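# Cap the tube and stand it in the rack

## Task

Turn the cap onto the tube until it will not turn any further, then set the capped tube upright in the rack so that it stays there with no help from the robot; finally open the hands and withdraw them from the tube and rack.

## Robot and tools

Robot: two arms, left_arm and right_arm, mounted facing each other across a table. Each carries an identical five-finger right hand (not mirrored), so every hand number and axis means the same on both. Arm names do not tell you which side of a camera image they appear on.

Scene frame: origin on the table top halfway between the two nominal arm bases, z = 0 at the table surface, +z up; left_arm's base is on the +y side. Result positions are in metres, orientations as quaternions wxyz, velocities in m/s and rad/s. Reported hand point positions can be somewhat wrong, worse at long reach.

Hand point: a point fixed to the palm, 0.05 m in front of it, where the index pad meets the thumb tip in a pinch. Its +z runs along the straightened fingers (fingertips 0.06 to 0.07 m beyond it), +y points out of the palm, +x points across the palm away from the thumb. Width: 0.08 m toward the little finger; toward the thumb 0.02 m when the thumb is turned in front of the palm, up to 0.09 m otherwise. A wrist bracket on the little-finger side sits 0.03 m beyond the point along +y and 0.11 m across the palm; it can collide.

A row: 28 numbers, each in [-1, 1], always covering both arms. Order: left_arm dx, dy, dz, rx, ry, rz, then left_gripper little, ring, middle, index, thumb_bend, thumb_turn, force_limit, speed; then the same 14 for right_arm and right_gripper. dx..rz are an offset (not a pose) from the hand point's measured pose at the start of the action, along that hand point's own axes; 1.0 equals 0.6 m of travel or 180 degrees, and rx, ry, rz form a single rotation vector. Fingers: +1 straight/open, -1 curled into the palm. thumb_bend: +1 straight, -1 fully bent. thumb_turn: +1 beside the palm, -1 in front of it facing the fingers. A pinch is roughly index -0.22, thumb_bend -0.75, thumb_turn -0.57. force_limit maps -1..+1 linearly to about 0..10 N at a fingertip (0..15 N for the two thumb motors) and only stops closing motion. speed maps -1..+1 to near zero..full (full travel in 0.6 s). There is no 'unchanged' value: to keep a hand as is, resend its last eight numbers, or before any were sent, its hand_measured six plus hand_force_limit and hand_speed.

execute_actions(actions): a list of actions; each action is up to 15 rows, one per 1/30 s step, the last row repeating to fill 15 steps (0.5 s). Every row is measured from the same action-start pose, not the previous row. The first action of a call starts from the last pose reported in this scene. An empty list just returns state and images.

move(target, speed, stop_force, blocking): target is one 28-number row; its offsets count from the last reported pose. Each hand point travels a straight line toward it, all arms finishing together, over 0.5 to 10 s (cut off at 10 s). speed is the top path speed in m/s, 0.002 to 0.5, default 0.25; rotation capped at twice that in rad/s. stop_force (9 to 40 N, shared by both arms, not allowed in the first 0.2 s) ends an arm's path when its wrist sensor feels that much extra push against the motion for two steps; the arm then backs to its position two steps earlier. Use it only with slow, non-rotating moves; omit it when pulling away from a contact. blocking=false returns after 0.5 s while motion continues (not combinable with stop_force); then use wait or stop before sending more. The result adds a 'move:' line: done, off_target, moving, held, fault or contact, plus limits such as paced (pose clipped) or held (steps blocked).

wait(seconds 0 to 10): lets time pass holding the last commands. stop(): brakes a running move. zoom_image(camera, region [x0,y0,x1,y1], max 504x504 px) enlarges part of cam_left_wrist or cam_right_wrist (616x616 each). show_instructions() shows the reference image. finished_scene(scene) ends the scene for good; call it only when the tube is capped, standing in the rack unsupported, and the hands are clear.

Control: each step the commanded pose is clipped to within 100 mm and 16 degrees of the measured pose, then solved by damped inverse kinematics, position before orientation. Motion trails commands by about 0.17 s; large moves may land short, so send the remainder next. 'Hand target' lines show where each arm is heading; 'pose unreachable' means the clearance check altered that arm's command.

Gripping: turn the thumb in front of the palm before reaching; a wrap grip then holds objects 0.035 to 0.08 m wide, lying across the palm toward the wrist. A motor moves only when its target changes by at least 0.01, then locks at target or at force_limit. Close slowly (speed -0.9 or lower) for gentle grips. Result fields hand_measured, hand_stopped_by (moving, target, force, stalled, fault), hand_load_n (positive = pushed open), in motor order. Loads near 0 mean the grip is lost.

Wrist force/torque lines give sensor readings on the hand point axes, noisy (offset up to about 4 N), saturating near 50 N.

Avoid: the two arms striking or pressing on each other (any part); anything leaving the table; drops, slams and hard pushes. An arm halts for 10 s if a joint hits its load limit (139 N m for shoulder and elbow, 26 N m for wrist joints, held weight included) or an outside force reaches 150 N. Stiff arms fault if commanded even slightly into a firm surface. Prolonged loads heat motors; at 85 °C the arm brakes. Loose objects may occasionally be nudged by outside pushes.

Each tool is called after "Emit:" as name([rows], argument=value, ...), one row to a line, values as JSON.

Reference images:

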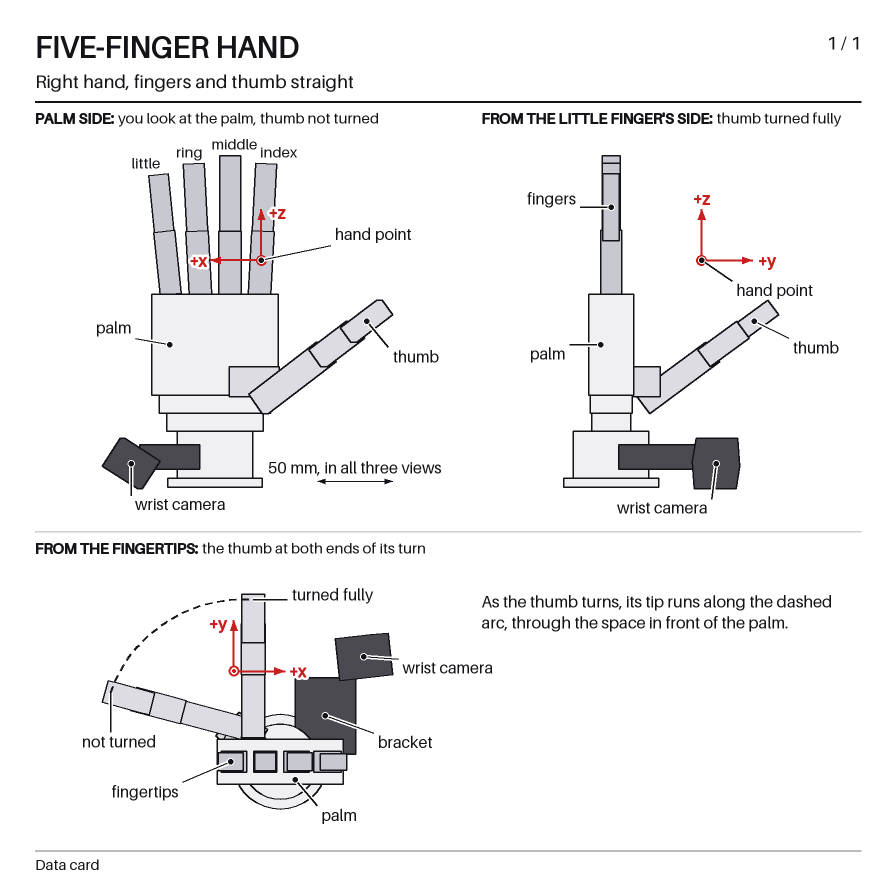

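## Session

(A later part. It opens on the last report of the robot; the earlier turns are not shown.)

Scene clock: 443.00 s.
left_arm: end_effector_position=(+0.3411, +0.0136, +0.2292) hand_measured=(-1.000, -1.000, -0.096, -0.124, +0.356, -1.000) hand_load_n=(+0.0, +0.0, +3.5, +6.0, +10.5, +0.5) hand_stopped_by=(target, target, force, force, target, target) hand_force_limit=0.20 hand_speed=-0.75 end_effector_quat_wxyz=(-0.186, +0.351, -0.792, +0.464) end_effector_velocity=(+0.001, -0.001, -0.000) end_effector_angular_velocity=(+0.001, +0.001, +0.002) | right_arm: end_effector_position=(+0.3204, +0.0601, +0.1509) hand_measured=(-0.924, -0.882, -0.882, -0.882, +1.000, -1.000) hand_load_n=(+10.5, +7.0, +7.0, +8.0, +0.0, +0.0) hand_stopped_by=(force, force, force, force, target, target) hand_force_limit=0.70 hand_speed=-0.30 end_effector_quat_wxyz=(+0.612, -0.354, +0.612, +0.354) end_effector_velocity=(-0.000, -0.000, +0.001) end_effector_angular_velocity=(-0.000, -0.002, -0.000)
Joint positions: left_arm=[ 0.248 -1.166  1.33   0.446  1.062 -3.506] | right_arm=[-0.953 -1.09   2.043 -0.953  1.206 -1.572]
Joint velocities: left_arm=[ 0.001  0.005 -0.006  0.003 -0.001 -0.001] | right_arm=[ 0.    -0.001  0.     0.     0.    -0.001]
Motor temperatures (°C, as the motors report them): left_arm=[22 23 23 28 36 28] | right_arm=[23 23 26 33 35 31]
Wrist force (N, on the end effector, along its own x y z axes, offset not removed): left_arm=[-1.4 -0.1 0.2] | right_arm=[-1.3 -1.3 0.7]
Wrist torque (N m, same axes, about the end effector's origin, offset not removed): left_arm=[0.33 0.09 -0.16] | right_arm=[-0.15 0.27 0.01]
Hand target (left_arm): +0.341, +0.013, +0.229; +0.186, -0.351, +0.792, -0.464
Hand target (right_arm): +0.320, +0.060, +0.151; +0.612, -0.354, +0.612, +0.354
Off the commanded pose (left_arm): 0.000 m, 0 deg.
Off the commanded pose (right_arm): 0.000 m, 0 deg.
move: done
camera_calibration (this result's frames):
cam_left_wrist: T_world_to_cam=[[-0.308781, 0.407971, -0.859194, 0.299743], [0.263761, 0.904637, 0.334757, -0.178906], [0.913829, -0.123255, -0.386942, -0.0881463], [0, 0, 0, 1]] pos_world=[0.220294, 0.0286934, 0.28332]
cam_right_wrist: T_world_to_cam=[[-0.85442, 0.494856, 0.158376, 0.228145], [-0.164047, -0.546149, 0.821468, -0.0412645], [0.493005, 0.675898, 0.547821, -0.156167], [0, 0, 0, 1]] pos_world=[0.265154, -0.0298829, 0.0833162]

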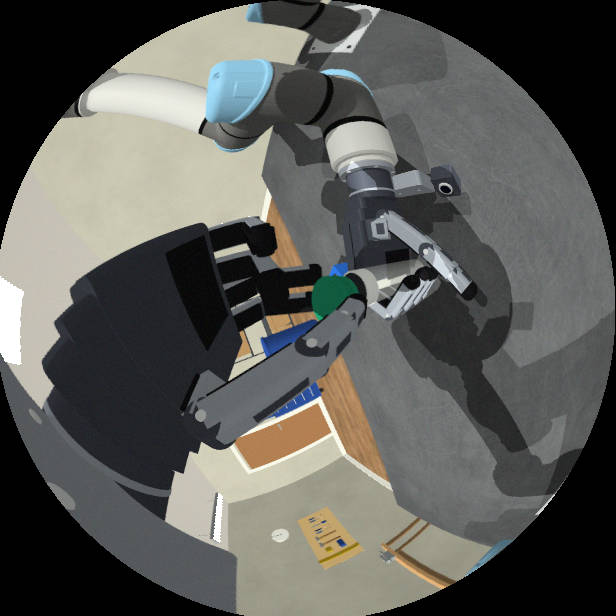

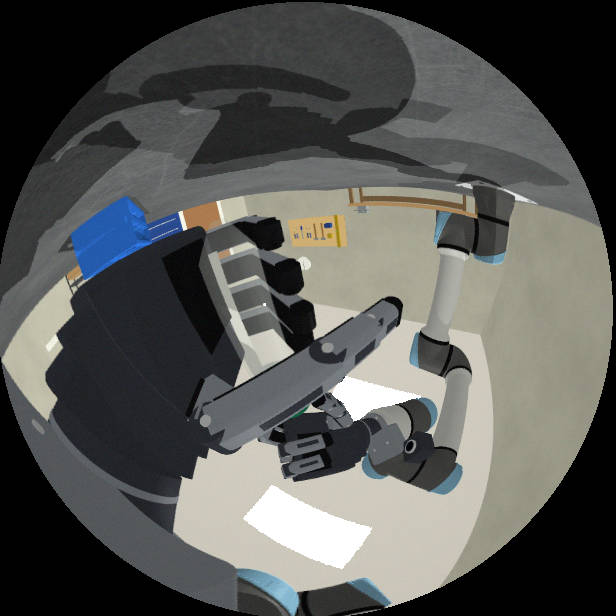

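Emit:
move(target=[0,0.0087,0.005,0,0.03,-0.052,-1,-1,-0.4,-0.4,0.35,-1,0.2,-0.75,0,0,0,0,0,0,-1,-1,-1,-1,1,-1,0.7,-0.3], speed=0.1)

Emit:
zoom_image(camera="cam_left_wrist", region=[300,240,412,352])

Scene clock: 453.40 s.
left_arm: end_effector_position=(+0.3410, +0.0134, +0.2233) hand_measured=(-1.000, -1.000, -0.096, -0.124, +0.356, -1.000) hand_load_n=(+0.0, +0.0, +3.5, +6.0, +10.5, +1.0) hand_stopped_by=(target, target, force, force, target, target) hand_force_limit=0.20 hand_speed=-0.75 end_effector_quat_wxyz=(-0.111, +0.392, -0.769, +0.493) end_effector_velocity=(+0.000, -0.000, +0.000) end_effector_angular_velocity=(-0.008, +0.007, -0.000) | right_arm: end_effector_position=(+0.3204, +0.0600, +0.1508) hand_measured=(-0.924, -0.882, -0.882, -0.882, +1.000, -1.000) hand_load_n=(+10.5, +7.0, +7.0, +8.0, +0.0, +0.0) hand_stopped_by=(force, force, force, force, target, target) hand_force_limit=0.70 hand_speed=-0.30 end_effector_quat_wxyz=(+0.612, -0.354, +0.612, +0.354) end_effector_velocity=(-0.000, -0.000, +0.001) end_effector_angular_velocity=(+0.001, -0.000, -0.000)
Joint positions: left_arm=[ 0.305 -1.203  1.385  0.371  1.195 -3.616] | right_arm=[-0.953 -1.09   2.043 -0.953  1.206 -1.572]
Joint velocities: left_arm=[ 0.003 -0.002  0.003 -0.005  0.008 -0.006] | right_arm=[ 0.    -0.001  0.    -0.     0.     0.001]
Motor temperatures (°C, as the motors report them): left_arm=[22 23 23 28 36 28] | right_arm=[23 23 26 33 35 31]
Wrist force (N, on the end effector, along its own x y z axes, offset not removed): left_arm=[-1.9 1.5 0.0] | right_arm=[-2.8 -0.4 -3.3]
Wrist torque (N m, same axes, about the end effector's origin, offset not removed): left_arm=[0.47 0.23 -0.07] | right_arm=[0.17 0.60 -0.11]
Hand target (left_arm): +0.341, +0.013, +0.223; +0.110, -0.392, +0.768, -0.494
Hand target (right_arm): +0.320, +0.060, +0.151; +0.612, -0.354, +0.612, +0.354
Off the commanded pose (left_arm): 0.000 m, 0 deg.
Off the commanded pose (right_arm): 0.000 m, 0 deg.
move: done
camera_calibration (this result's frames):
cam_left_wrist: T_world_to_cam=[[-0.419722, 0.290104, -0.860043, 0.334256], [0.29628, 0.939433, 0.172291, -0.152051], [0.857935, -0.182499, -0.480252, -0.0496628], [0, 0, 0, 1]] pos_world=[0.227951, 0.0368094, 0.28982]
cam_right_wrist: T_world_to_cam=[[-0.85438, 0.494923, 0.158384, 0.228174], [-0.164004, -0.54603, 0.821556, -0.0412321], [0.493089, 0.675945, 0.547687, -0.156129], [0, 0, 0, 1]] pos_world=[0.265171, -0.0299085, 0.0832449]

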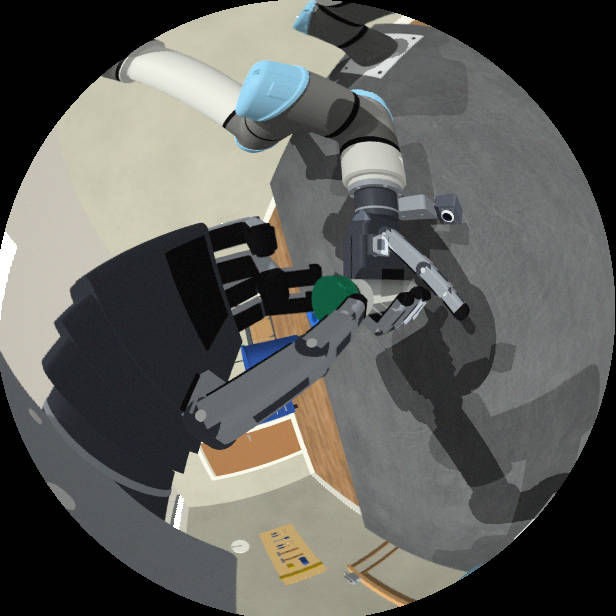

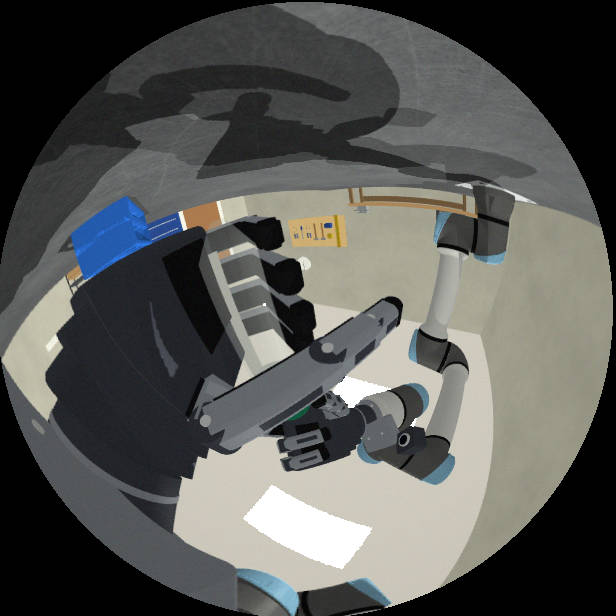

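Region (300, 240, 412, 352) of cam_left_wrist's 616x616 image, scaled by 4.500, with more detail than that image has.

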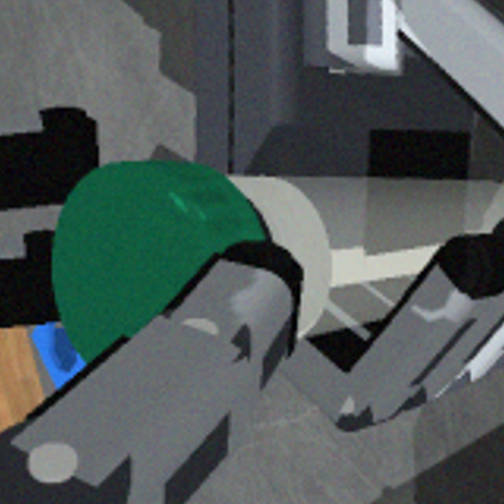

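Emit:
move(target=[-0.0032,0.0127,0.0074,0,0,0,-1,-1,-0.4,-0.4,0.35,-1,0.2,-0.75,0,0,0,0,0,0,-1,-1,-1,-1,1,-1,0.7,-0.3], speed=0.006)

Emit:
zoom_image(camera="cam_left_wrist", region=[300,240,412,352])

Scene clock: 461.50 s.
left_arm: end_effector_position=(+0.3410, +0.0134, +0.2144) hand_measured=(-1.000, -1.000, -0.096, -0.124, +0.356, -1.000) hand_load_n=(+0.0, +0.0, +3.5, +6.0, +10.5, +1.0) hand_stopped_by=(target, target, force, force, target, target) hand_force_limit=0.20 hand_speed=-0.75 end_effector_quat_wxyz=(-0.111, +0.392, -0.769, +0.493) end_effector_velocity=(-0.000, -0.001, -0.001) end_effector_angular_velocity=(-0.001, -0.001, -0.001) | right_arm: end_effector_position=(+0.3204, +0.0601, +0.1509) hand_measured=(-0.924, -0.882, -0.882, -0.882, +1.000, -1.000) hand_load_n=(+10.5, +7.0, +7.0, +8.0, +0.0, +0.0) hand_stopped_by=(force, force, force, force, target, target) hand_force_limit=0.70 hand_speed=-0.30 end_effector_quat_wxyz=(+0.612, -0.354, +0.612, +0.354) end_effector_velocity=(+0.001, +0.000, +0.001) end_effector_angular_velocity=(+0.001, -0.000, -0.001)
Joint positions: left_arm=[ 0.305 -1.198  1.402  0.349  1.195 -3.616] | right_arm=[-0.953 -1.09   2.043 -0.953  1.206 -1.572]
Joint velocities: left_arm=[-0.001  0.     0.001 -0.003 -0.     0.   ] | right_arm=[ 0.    -0.001 -0.001  0.001  0.001  0.001]
Motor temperatures (°C, as the motors report them): left_arm=[22 23 23 28 36 28] | right_arm=[23 23 26 33 35 31]
Wrist force (N, on the end effector, along its own x y z axes, offset not removed): left_arm=[-2.4 -0.1 2.6] | right_arm=[-1.0 1.6 2.0]
Wrist torque (N m, same axes, about the end effector's origin, offset not removed): left_arm=[0.14 -0.03 -0.16] | right_arm=[0.15 0.17 -0.19]
Hand target (left_arm): +0.341, +0.013, +0.214; +0.111, -0.392, +0.769, -0.493
Hand target (right_arm): +0.320, +0.060, +0.151; +0.612, -0.354, +0.612, +0.354
Off the commanded pose (left_arm): 0.000 m, 0 deg.
Off the commanded pose (right_arm): 0.000 m, 0 deg.
move: done
camera_calibration (this result's frames):
cam_left_wrist: T_world_to_cam=[[-0.419732, 0.290102, -0.860039, 0.326586], [0.296281, 0.939433, 0.172286, -0.150479], [0.85793, -0.182499, -0.480261, -0.0539574], [0, 0, 0, 1]] pos_world=[0.227954, 0.0367748, 0.280889]
cam_right_wrist: T_world_to_cam=[[-0.85442, 0.494856, 0.158376, 0.228145], [-0.164046, -0.546149, 0.821468, -0.0412646], [0.493005, 0.675898, 0.547821, -0.156167], [0, 0, 0, 1]] pos_world=[0.265154, -0.0298829, 0.0833162]

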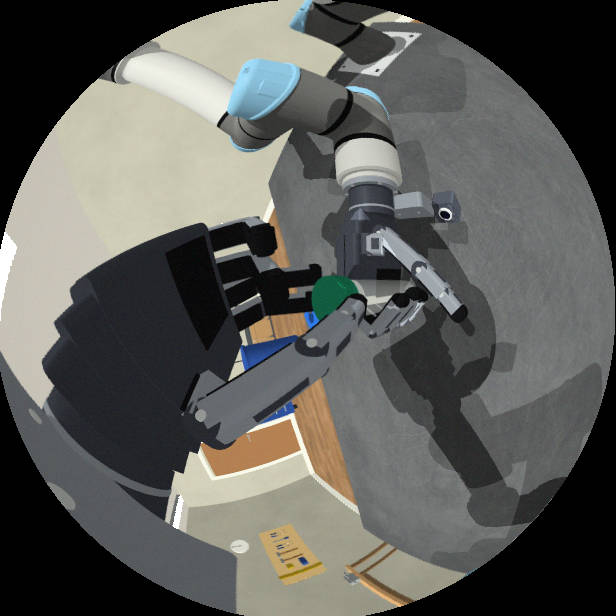

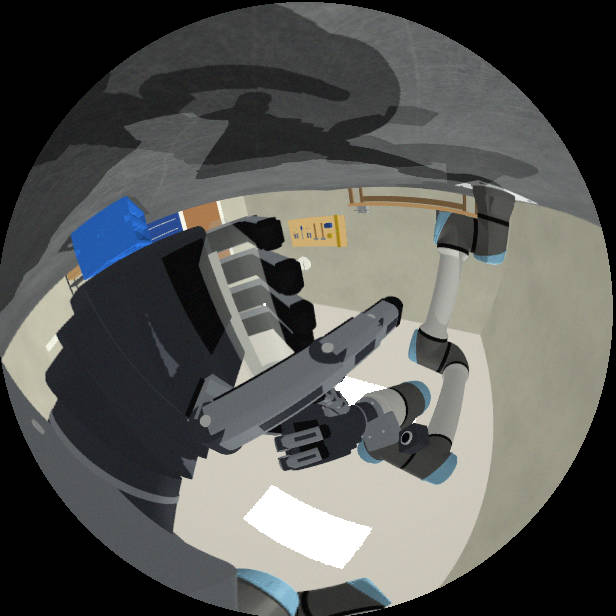

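Region (300, 240, 412, 352) of cam_left_wrist's 616x616 image, scaled by 4.500, with more detail than that image has.

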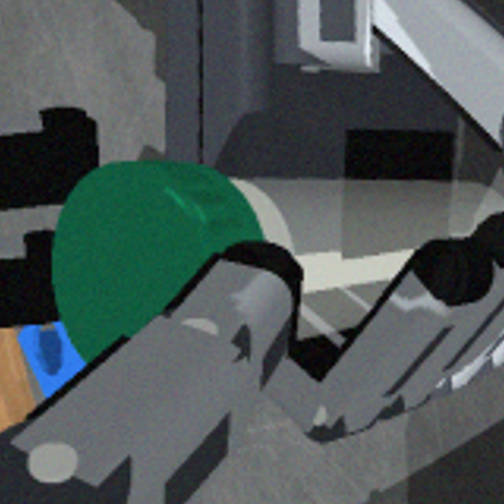

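Emit:
move(target=[-0.0014,0.0056,0.0033,0,0,0,-1,-1,-0.4,-0.4,0.35,-1,0.2,-0.75,0,0,0,0,0,0,-1,-1,-1,-1,1,-1,0.7,-0.3], speed=0.005)

Emit:
zoom_image(camera="cam_left_wrist", region=[300,240,412,352])

Scene clock: 467.60 s.
left_arm: end_effector_position=(+0.3410, +0.0134, +0.2105) hand_measured=(-1.000, -1.000, -0.096, -0.124, +0.356, -1.000) hand_load_n=(+0.0, +0.0, +4.0, +5.5, +8.5, +1.0) hand_stopped_by=(target, target, force, force, target, target) hand_force_limit=0.20 hand_speed=-0.75 end_effector_quat_wxyz=(-0.111, +0.392, -0.769, +0.493) end_effector_velocity=(-0.000, +0.001, -0.001) end_effector_angular_velocity=(+0.002, +0.001, +0.000) | right_arm: end_effector_position=(+0.3204, +0.0600, +0.1508) hand_measured=(-0.924, -0.882, -0.882, -0.882, +1.000, -1.000) hand_load_n=(+10.0, +6.5, +7.0, +8.0, +0.0, +0.0) hand_stopped_by=(force, force, force, force, target, target) hand_force_limit=0.70 hand_speed=-0.30 end_effector_quat_wxyz=(+0.612, -0.354, +0.612, +0.354) end_effector_velocity=(+0.000, +0.000, +0.001) end_effector_angular_velocity=(+0.002, -0.001, +0.001)
Joint positions: left_arm=[ 0.305 -1.196  1.41   0.34   1.195 -3.616] | right_arm=[-0.953 -1.09   2.043 -0.953  1.206 -1.572]
Joint velocities: left_arm=[-0.     0.001  0.002 -0.001 -0.    -0.   ] | right_arm=[-0.    -0.    -0.001 -0.001 -0.001  0.001]
Motor temperatures (°C, as the motors report them): left_arm=[22 23 23 28 36 28] | right_arm=[23 23 26 33 35 31]
Wrist force (N, on the end effector, along its own x y z axes, offset not removed): left_arm=[-2.4 -5.0 2.1] | right_arm=[0.3 1.9 2.8]
Wrist torque (N m, same axes, about the end effector's origin, offset not removed): left_arm=[-0.03 0.24 -0.33] | right_arm=[-0.42 0.22 -0.23]
Hand target (left_arm): +0.341, +0.013, +0.210; +0.111, -0.392, +0.769, -0.493
Hand target (right_arm): +0.320, +0.060, +0.151; +0.612, -0.354, +0.612, +0.354
Off the commanded pose (left_arm): 0.000 m, 0 deg.
Off the commanded pose (right_arm): 0.000 m, 0 deg.
move: done
camera_calibration (this result's frames):
cam_left_wrist: T_world_to_cam=[[-0.419697, 0.290012, -0.860086, 0.323269], [0.296265, 0.939453, 0.172206, -0.149732], [0.857952, -0.182539, -0.480206, -0.0558718], [0, 0, 0, 1]] pos_world=[0.227971, 0.0367159, 0.276993]
cam_right_wrist: T_world_to_cam=[[-0.85438, 0.494923, 0.158384, 0.228174], [-0.164004, -0.54603, 0.821555, -0.041232], [0.493089, 0.675945, 0.547687, -0.156129], [0, 0, 0, 1]] pos_world=[0.265171, -0.0299085, 0.0832449]

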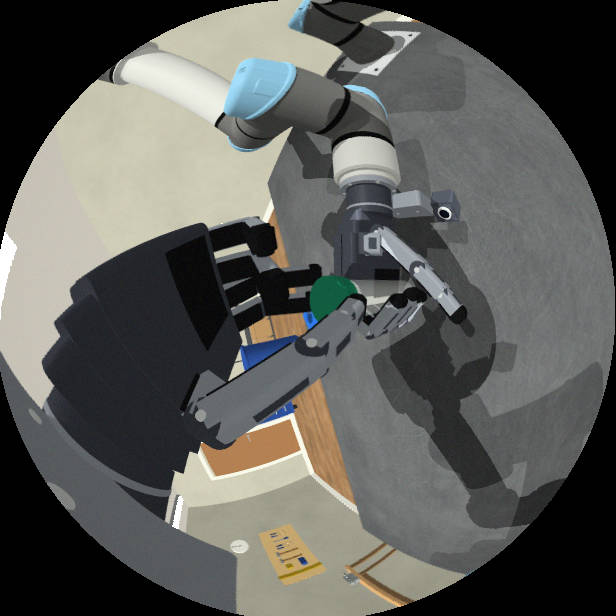

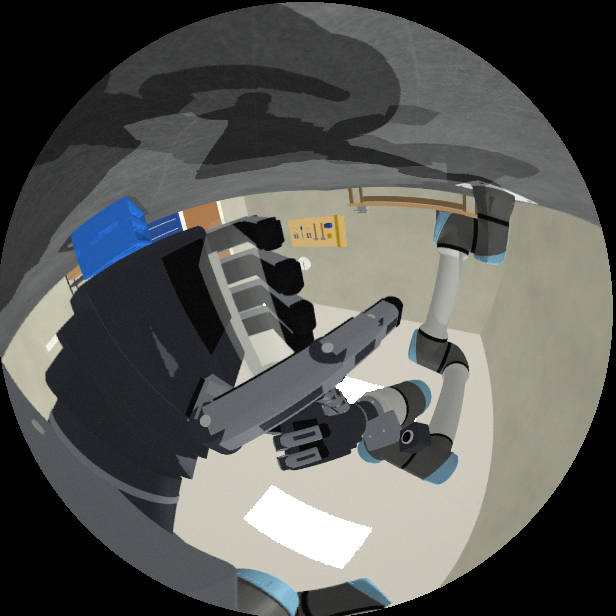

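Region (300, 240, 412, 352) of cam_left_wrist's 616x616 image, scaled by 4.500, with more detail than that image has.

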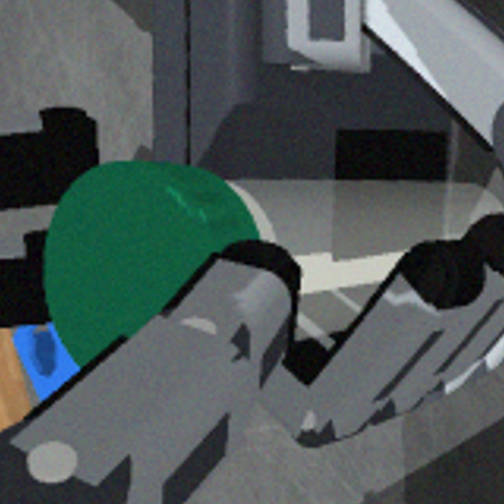

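Emit:
move(target=[0,0,0,0,0,0,-1,-1,0.2,0.2,0.85,-1,0.2,0,0,0,0,0,0,0,-1,-1,-1,-1,1,-1,0.7,-0.3])

Emit:
move(target=[0,0,0,0,-0.03,0.052,-1,-1,0.2,0.2,0.85,-1,0.2,0,0,0,0,0,0,0,-1,-1,-1,-1,1,-1,0.7,-0.3])

Emit:
zoom_image(camera="cam_left_wrist", region=[290,240,402,352])

Emit:
move(target=[0.0302,-0.002,0.0054,-0.01,0.288,0.167,-1,-1,0.2,0.2,0.85,-1,0.2,0,0,0,0,0,0,0,-1,-1,-1,-1,1,-1,0.7,-0.3], speed=0.35)

Emit:
zoom_image(camera="cam_left_wrist", region=[290,240,402,352])

Scene clock: 480.10 s.
left_arm: end_effector_position=(+0.3410, +0.0134, +0.2103) hand_measured=(-1.000, -1.000, +0.200, +0.200, +0.850, -1.000) hand_load_n=(+0.0, +0.0, +0.0, +0.0, +0.0, +0.0) hand_stopped_by=(target, target, target, target, target, target) hand_force_limit=0.20 hand_speed=0.00 end_effector_quat_wxyz=(-0.111, +0.392, -0.769, +0.493) end_effector_velocity=(+0.000, +0.001, -0.001) end_effector_angular_velocity=(+0.002, +0.000, +0.001) | right_arm: end_effector_position=(+0.3204, +0.0601, +0.1510) hand_measured=(-0.924, -0.882, -0.882, -0.882, +1.000, -1.000) hand_load_n=(+10.0, +6.5, +7.0, +8.0, +0.0, +0.0) hand_stopped_by=(force, force, force, force, target, target) hand_force_limit=0.70 hand_speed=-0.30 end_effector_quat_wxyz=(+0.612, -0.354, +0.612, +0.354) end_effector_velocity=(+0.000, +0.000, +0.000) end_effector_angular_velocity=(-0.000, -0.001, -0.000)
Joint positions: left_arm=[ 0.305 -1.196  1.41   0.34   1.195 -3.616] | right_arm=[-0.953 -1.09   2.043 -0.953  1.206 -1.572]
Joint velocities: left_arm=[ 0.001  0.     0.001  0.001 -0.001 -0.   ] | right_arm=[ 0.    -0.    -0.     0.     0.    -0.001]
Motor temperatures (°C, as the motors report them): left_arm=[22 23 23 28 36 28] | right_arm=[23 23 26 33 35 31]
Wrist force (N, on the end effector, along its own x y z axes, offset not removed): left_arm=[0.7 -1.5 1.5] | right_arm=[0.6 1.3 -1.5]
Wrist torque (N m, same axes, about the end effector's origin, offset not removed): left_arm=[-0.02 -0.44 0.03] | right_arm=[0.21 0.16 0.17]
Hand target (left_arm): +0.341, +0.013, +0.210; +0.111, -0.392, +0.769, -0.493
Hand target (right_arm): +0.320, +0.060, +0.151; +0.612, -0.354, +0.612, +0.354
Off the commanded pose (left_arm): 0.000 m, 0 deg.
Off the commanded pose (right_arm): 0.000 m, 0 deg.
move: done
camera_calibration (this result's frames):
cam_left_wrist: T_world_to_cam=[[-0.419766, 0.290257, -0.85997, 0.323103], [0.296307, 0.939398, 0.172433, -0.149824], [0.857904, -0.182433, -0.480332, -0.0558689], [0, 0, 0, 1]] pos_world=[0.227951, 0.0367692, 0.276857]
cam_right_wrist: T_world_to_cam=[[-0.854428, 0.494846, 0.158366, 0.228147], [-0.164088, -0.546205, 0.821422, -0.0412665], [0.492978, 0.675861, 0.547892, -0.156188], [0, 0, 0, 1]] pos_world=[0.265161, -0.0298759, 0.0833407]

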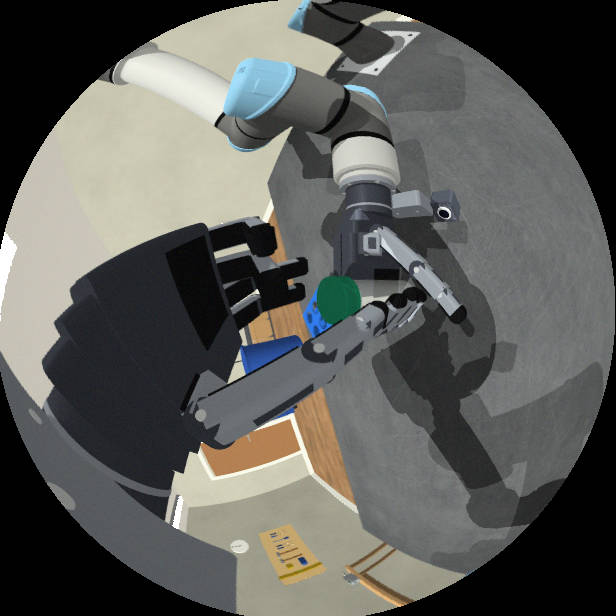

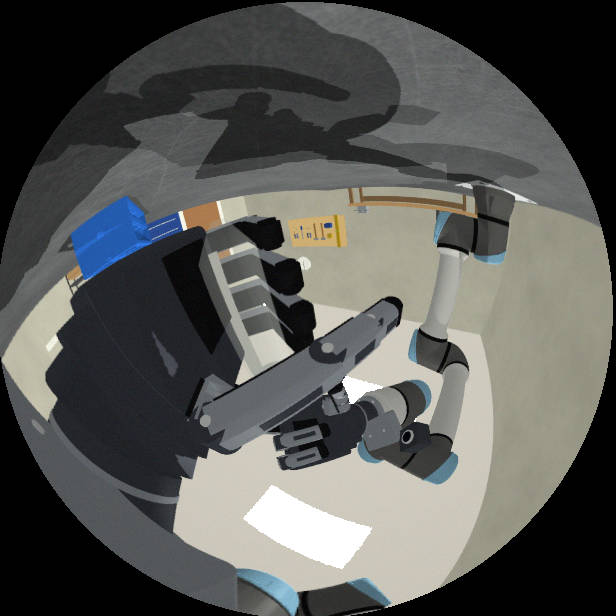

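Scene clock: 480.97 s.
left_arm: end_effector_position=(+0.3410, +0.0134, +0.2103) hand_measured=(-1.000, -1.000, +0.200, +0.200, +0.850, -1.000) hand_load_n=(+0.0, +0.0, +0.0, +0.0, +0.0, +0.0) hand_stopped_by=(target, target, target, target, target, target) hand_force_limit=0.20 hand_speed=0.00 end_effector_quat_wxyz=(-0.186, +0.351, -0.792, +0.464) end_effector_velocity=(-0.001, -0.000, -0.001) end_effector_angular_velocity=(+0.008, -0.006, -0.001) | right_arm: end_effector_position=(+0.3204, +0.0601, +0.1510) hand_measured=(-0.924, -0.882, -0.882, -0.882, +1.000, -1.000) hand_load_n=(+10.0, +6.5, +7.0, +8.0, +0.0, +0.0) hand_stopped_by=(force, force, force, force, target, target) hand_force_limit=0.70 hand_speed=-0.30 end_effector_quat_wxyz=(+0.612, -0.354, +0.612, +0.354) end_effector_velocity=(+0.000, -0.000, -0.000) end_effector_angular_velocity=(-0.000, +0.001, -0.000)
Joint positions: left_arm=[ 0.248 -1.157  1.366  0.401  1.061 -3.506] | right_arm=[-0.953 -1.09   2.043 -0.953  1.206 -1.572]
Joint velocities: left_arm=[-0.004  0.003 -0.002  0.003 -0.007  0.005] | right_arm=[ 0.     0.001  0.    -0.     0.001  0.   ]
Motor temperatures (°C, as the motors report them): left_arm=[22 23 23 28 36 28] | right_arm=[23 23 26 33 35 31]
Wrist force (N, on the end effector, along its own x y z axes, offset not removed): left_arm=[0.9 0.8 1.6] | right_arm=[-2.4 1.0 0.3]
Wrist torque (N m, same axes, about the end effector's origin, offset not removed): left_arm=[0.20 -0.37 0.11] | right_arm=[0.12 0.21 -0.06]
Hand target (left_arm): +0.341, +0.013, +0.210; +0.186, -0.351, +0.792, -0.464
Hand target (right_arm): +0.320, +0.060, +0.151; +0.612, -0.354, +0.612, +0.354
Off the commanded pose (left_arm): 0.000 m, 0 deg.
Off the commanded pose (right_arm): 0.000 m, 0 deg.
move: done
camera_calibration (this result's frames):
cam_left_wrist: T_world_to_cam=[[-0.308759, 0.408204, -0.859091, 0.283451], [0.263822, 0.904537, 0.33498, -0.172464], [0.913819, -0.123219, -0.386977, -0.0953487], [0, 0, 0, 1]] pos_world=[0.220149, 0.0285454, 0.264384]
cam_right_wrist: T_world_to_cam=[[-0.854428, 0.494846, 0.158366, 0.228147], [-0.164088, -0.546205, 0.821422, -0.0412665], [0.492978, 0.675861, 0.547892, -0.156188], [0, 0, 0, 1]] pos_world=[0.265161, -0.0298758, 0.0833407]

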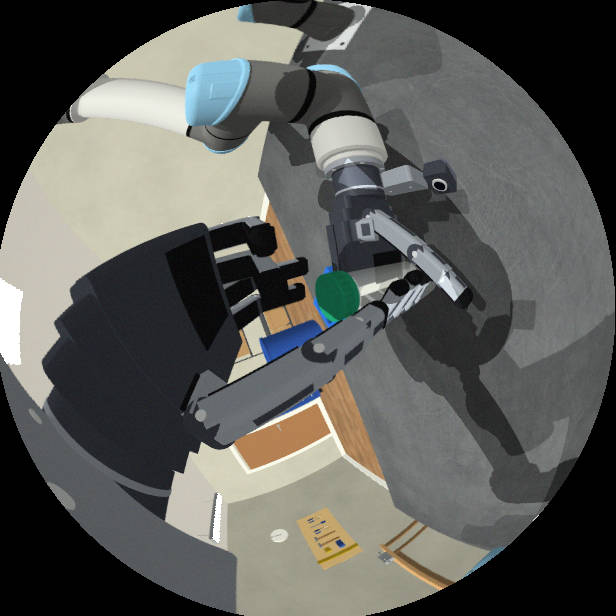

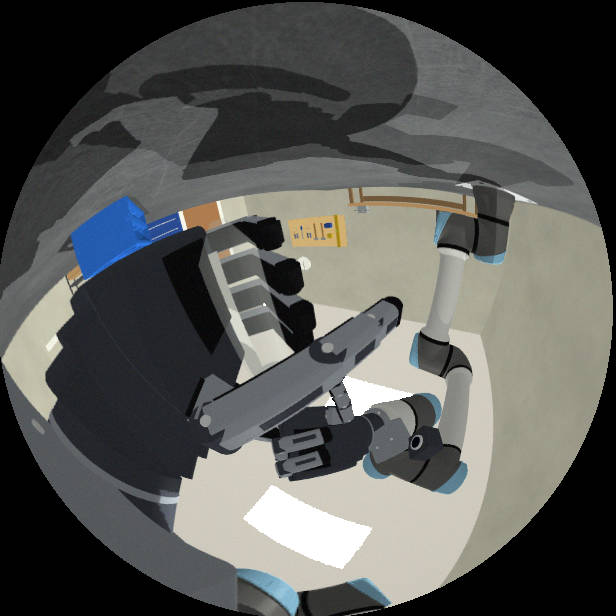

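Region (290, 240, 402, 352) of cam_left_wrist's 616x616 image, scaled by 4.500, with more detail than that image has.

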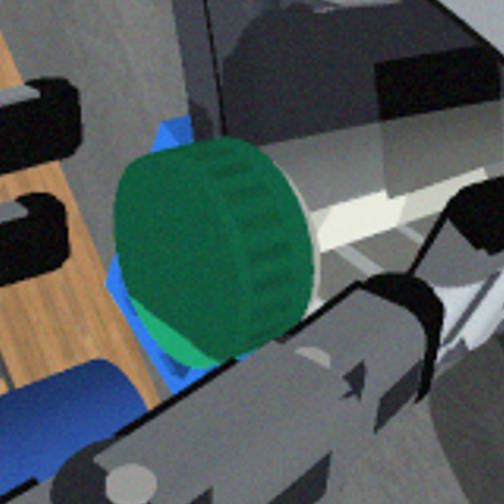

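Scene clock: 483.07 s.
left_arm: end_effector_position=(+0.3311, -0.0020, +0.2102) hand_measured=(-1.000, -1.000, +0.200, +0.200, +0.850, -1.000) hand_load_n=(+0.0, +0.0, +0.0, +0.0, +0.0, +0.0) hand_stopped_by=(target, target, target, target, target, target) hand_force_limit=0.20 hand_speed=0.00 end_effector_quat_wxyz=(-0.070, +0.092, +0.861, -0.495) end_effector_velocity=(+0.000, +0.000, -0.000) end_effector_angular_velocity=(+0.005, +0.001, -0.008) | right_arm: end_effector_position=(+0.3204, +0.0601, +0.1510) hand_measured=(-0.924, -0.882, -0.882, -0.882, +1.000, -1.000) hand_load_n=(+10.0, +6.5, +7.0, +8.0, +0.0, +0.0) hand_stopped_by=(force, force, force, force, target, target) hand_force_limit=0.70 hand_speed=-0.30 end_effector_quat_wxyz=(+0.612, -0.354, +0.612, +0.354) end_effector_velocity=(-0.000, -0.000, -0.001) end_effector_angular_velocity=(-0.001, +0.000, +0.000)
Joint positions: left_arm=[ 0.582 -1.034  1.193  0.525  2.225 -2.715] | right_arm=[-0.953 -1.09   2.043 -0.953  1.206 -1.572]
Joint velocities: left_arm=[ 0.003  0.008 -0.011  0.015  0.008  0.01 ] | right_arm=[ 0.     0.     0.     0.    -0.    -0.001]
Motor temperatures (°C, as the motors report them): left_arm=[22 23 23 28 36 28] | right_arm=[23 23 26 33 35 31]
Wrist force (N, on the end effector, along its own x y z axes, offset not removed): left_arm=[-1.2 -0.5 -1.2] | right_arm=[-2.4 0.3 0.2]
Wrist torque (N m, same axes, about the end effector's origin, offset not removed): left_arm=[0.32 0.05 -0.19] | right_arm=[0.03 0.38 0.00]
Hand target (left_arm): +0.331, -0.002, +0.210; -0.070, +0.092, +0.862, -0.494
Hand target (right_arm): +0.320, +0.060, +0.151; +0.612, -0.354, +0.612, +0.354
Off the commanded pose (left_arm): 0.000 m, 0 deg.
Off the commanded pose (right_arm): 0.000 m, 0 deg.
move: done
camera_calibration (this result's frames):
cam_left_wrist: T_world_to_cam=[[0.199399, 0.472288, -0.858594, 0.118397], [0.914446, 0.225214, 0.336254, -0.37294], [0.352176, -0.852187, -0.386974, 0.0962702], [0, 0, 0, 1]] pos_world=[0.283521, 0.110114, 0.264312]
cam_right_wrist: T_world_to_cam=[[-0.854428, 0.494845, 0.158367, 0.228147], [-0.164088, -0.546205, 0.821422, -0.0412665], [0.492978, 0.675861, 0.547892, -0.156188], [0, 0, 0, 1]] pos_world=[0.265161, -0.0298759, 0.0833406]

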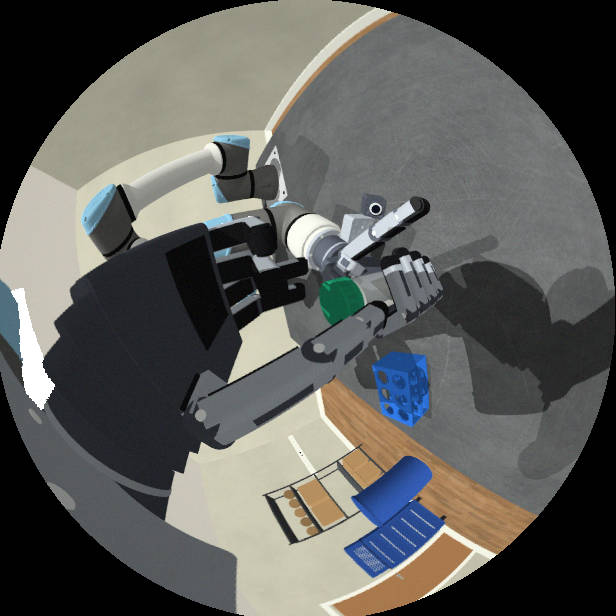

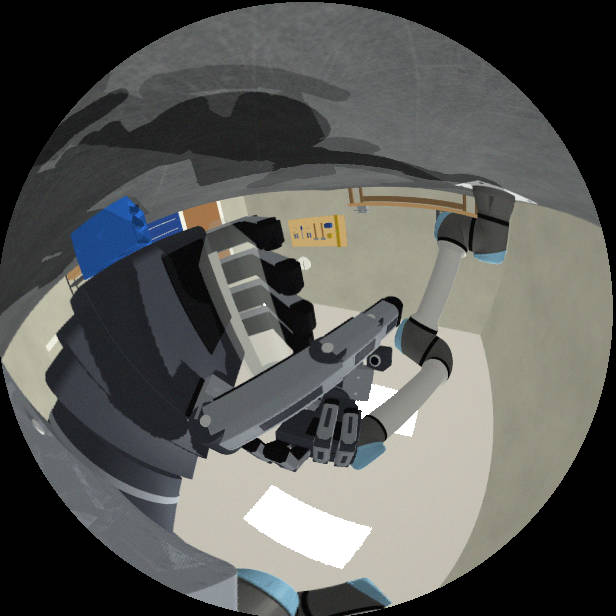

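Region (290, 240, 402, 352) of cam_left_wrist's 616x616 image, scaled by 4.500, with more detail than that image has.

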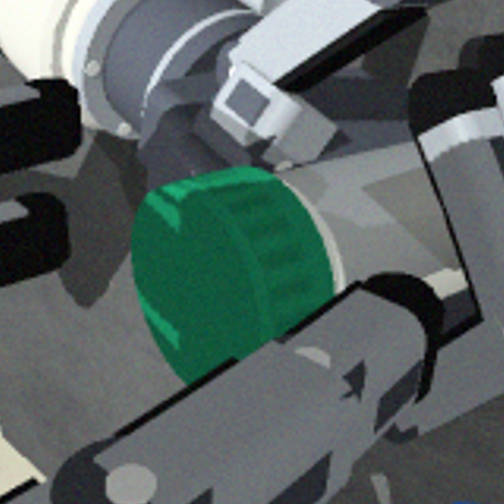

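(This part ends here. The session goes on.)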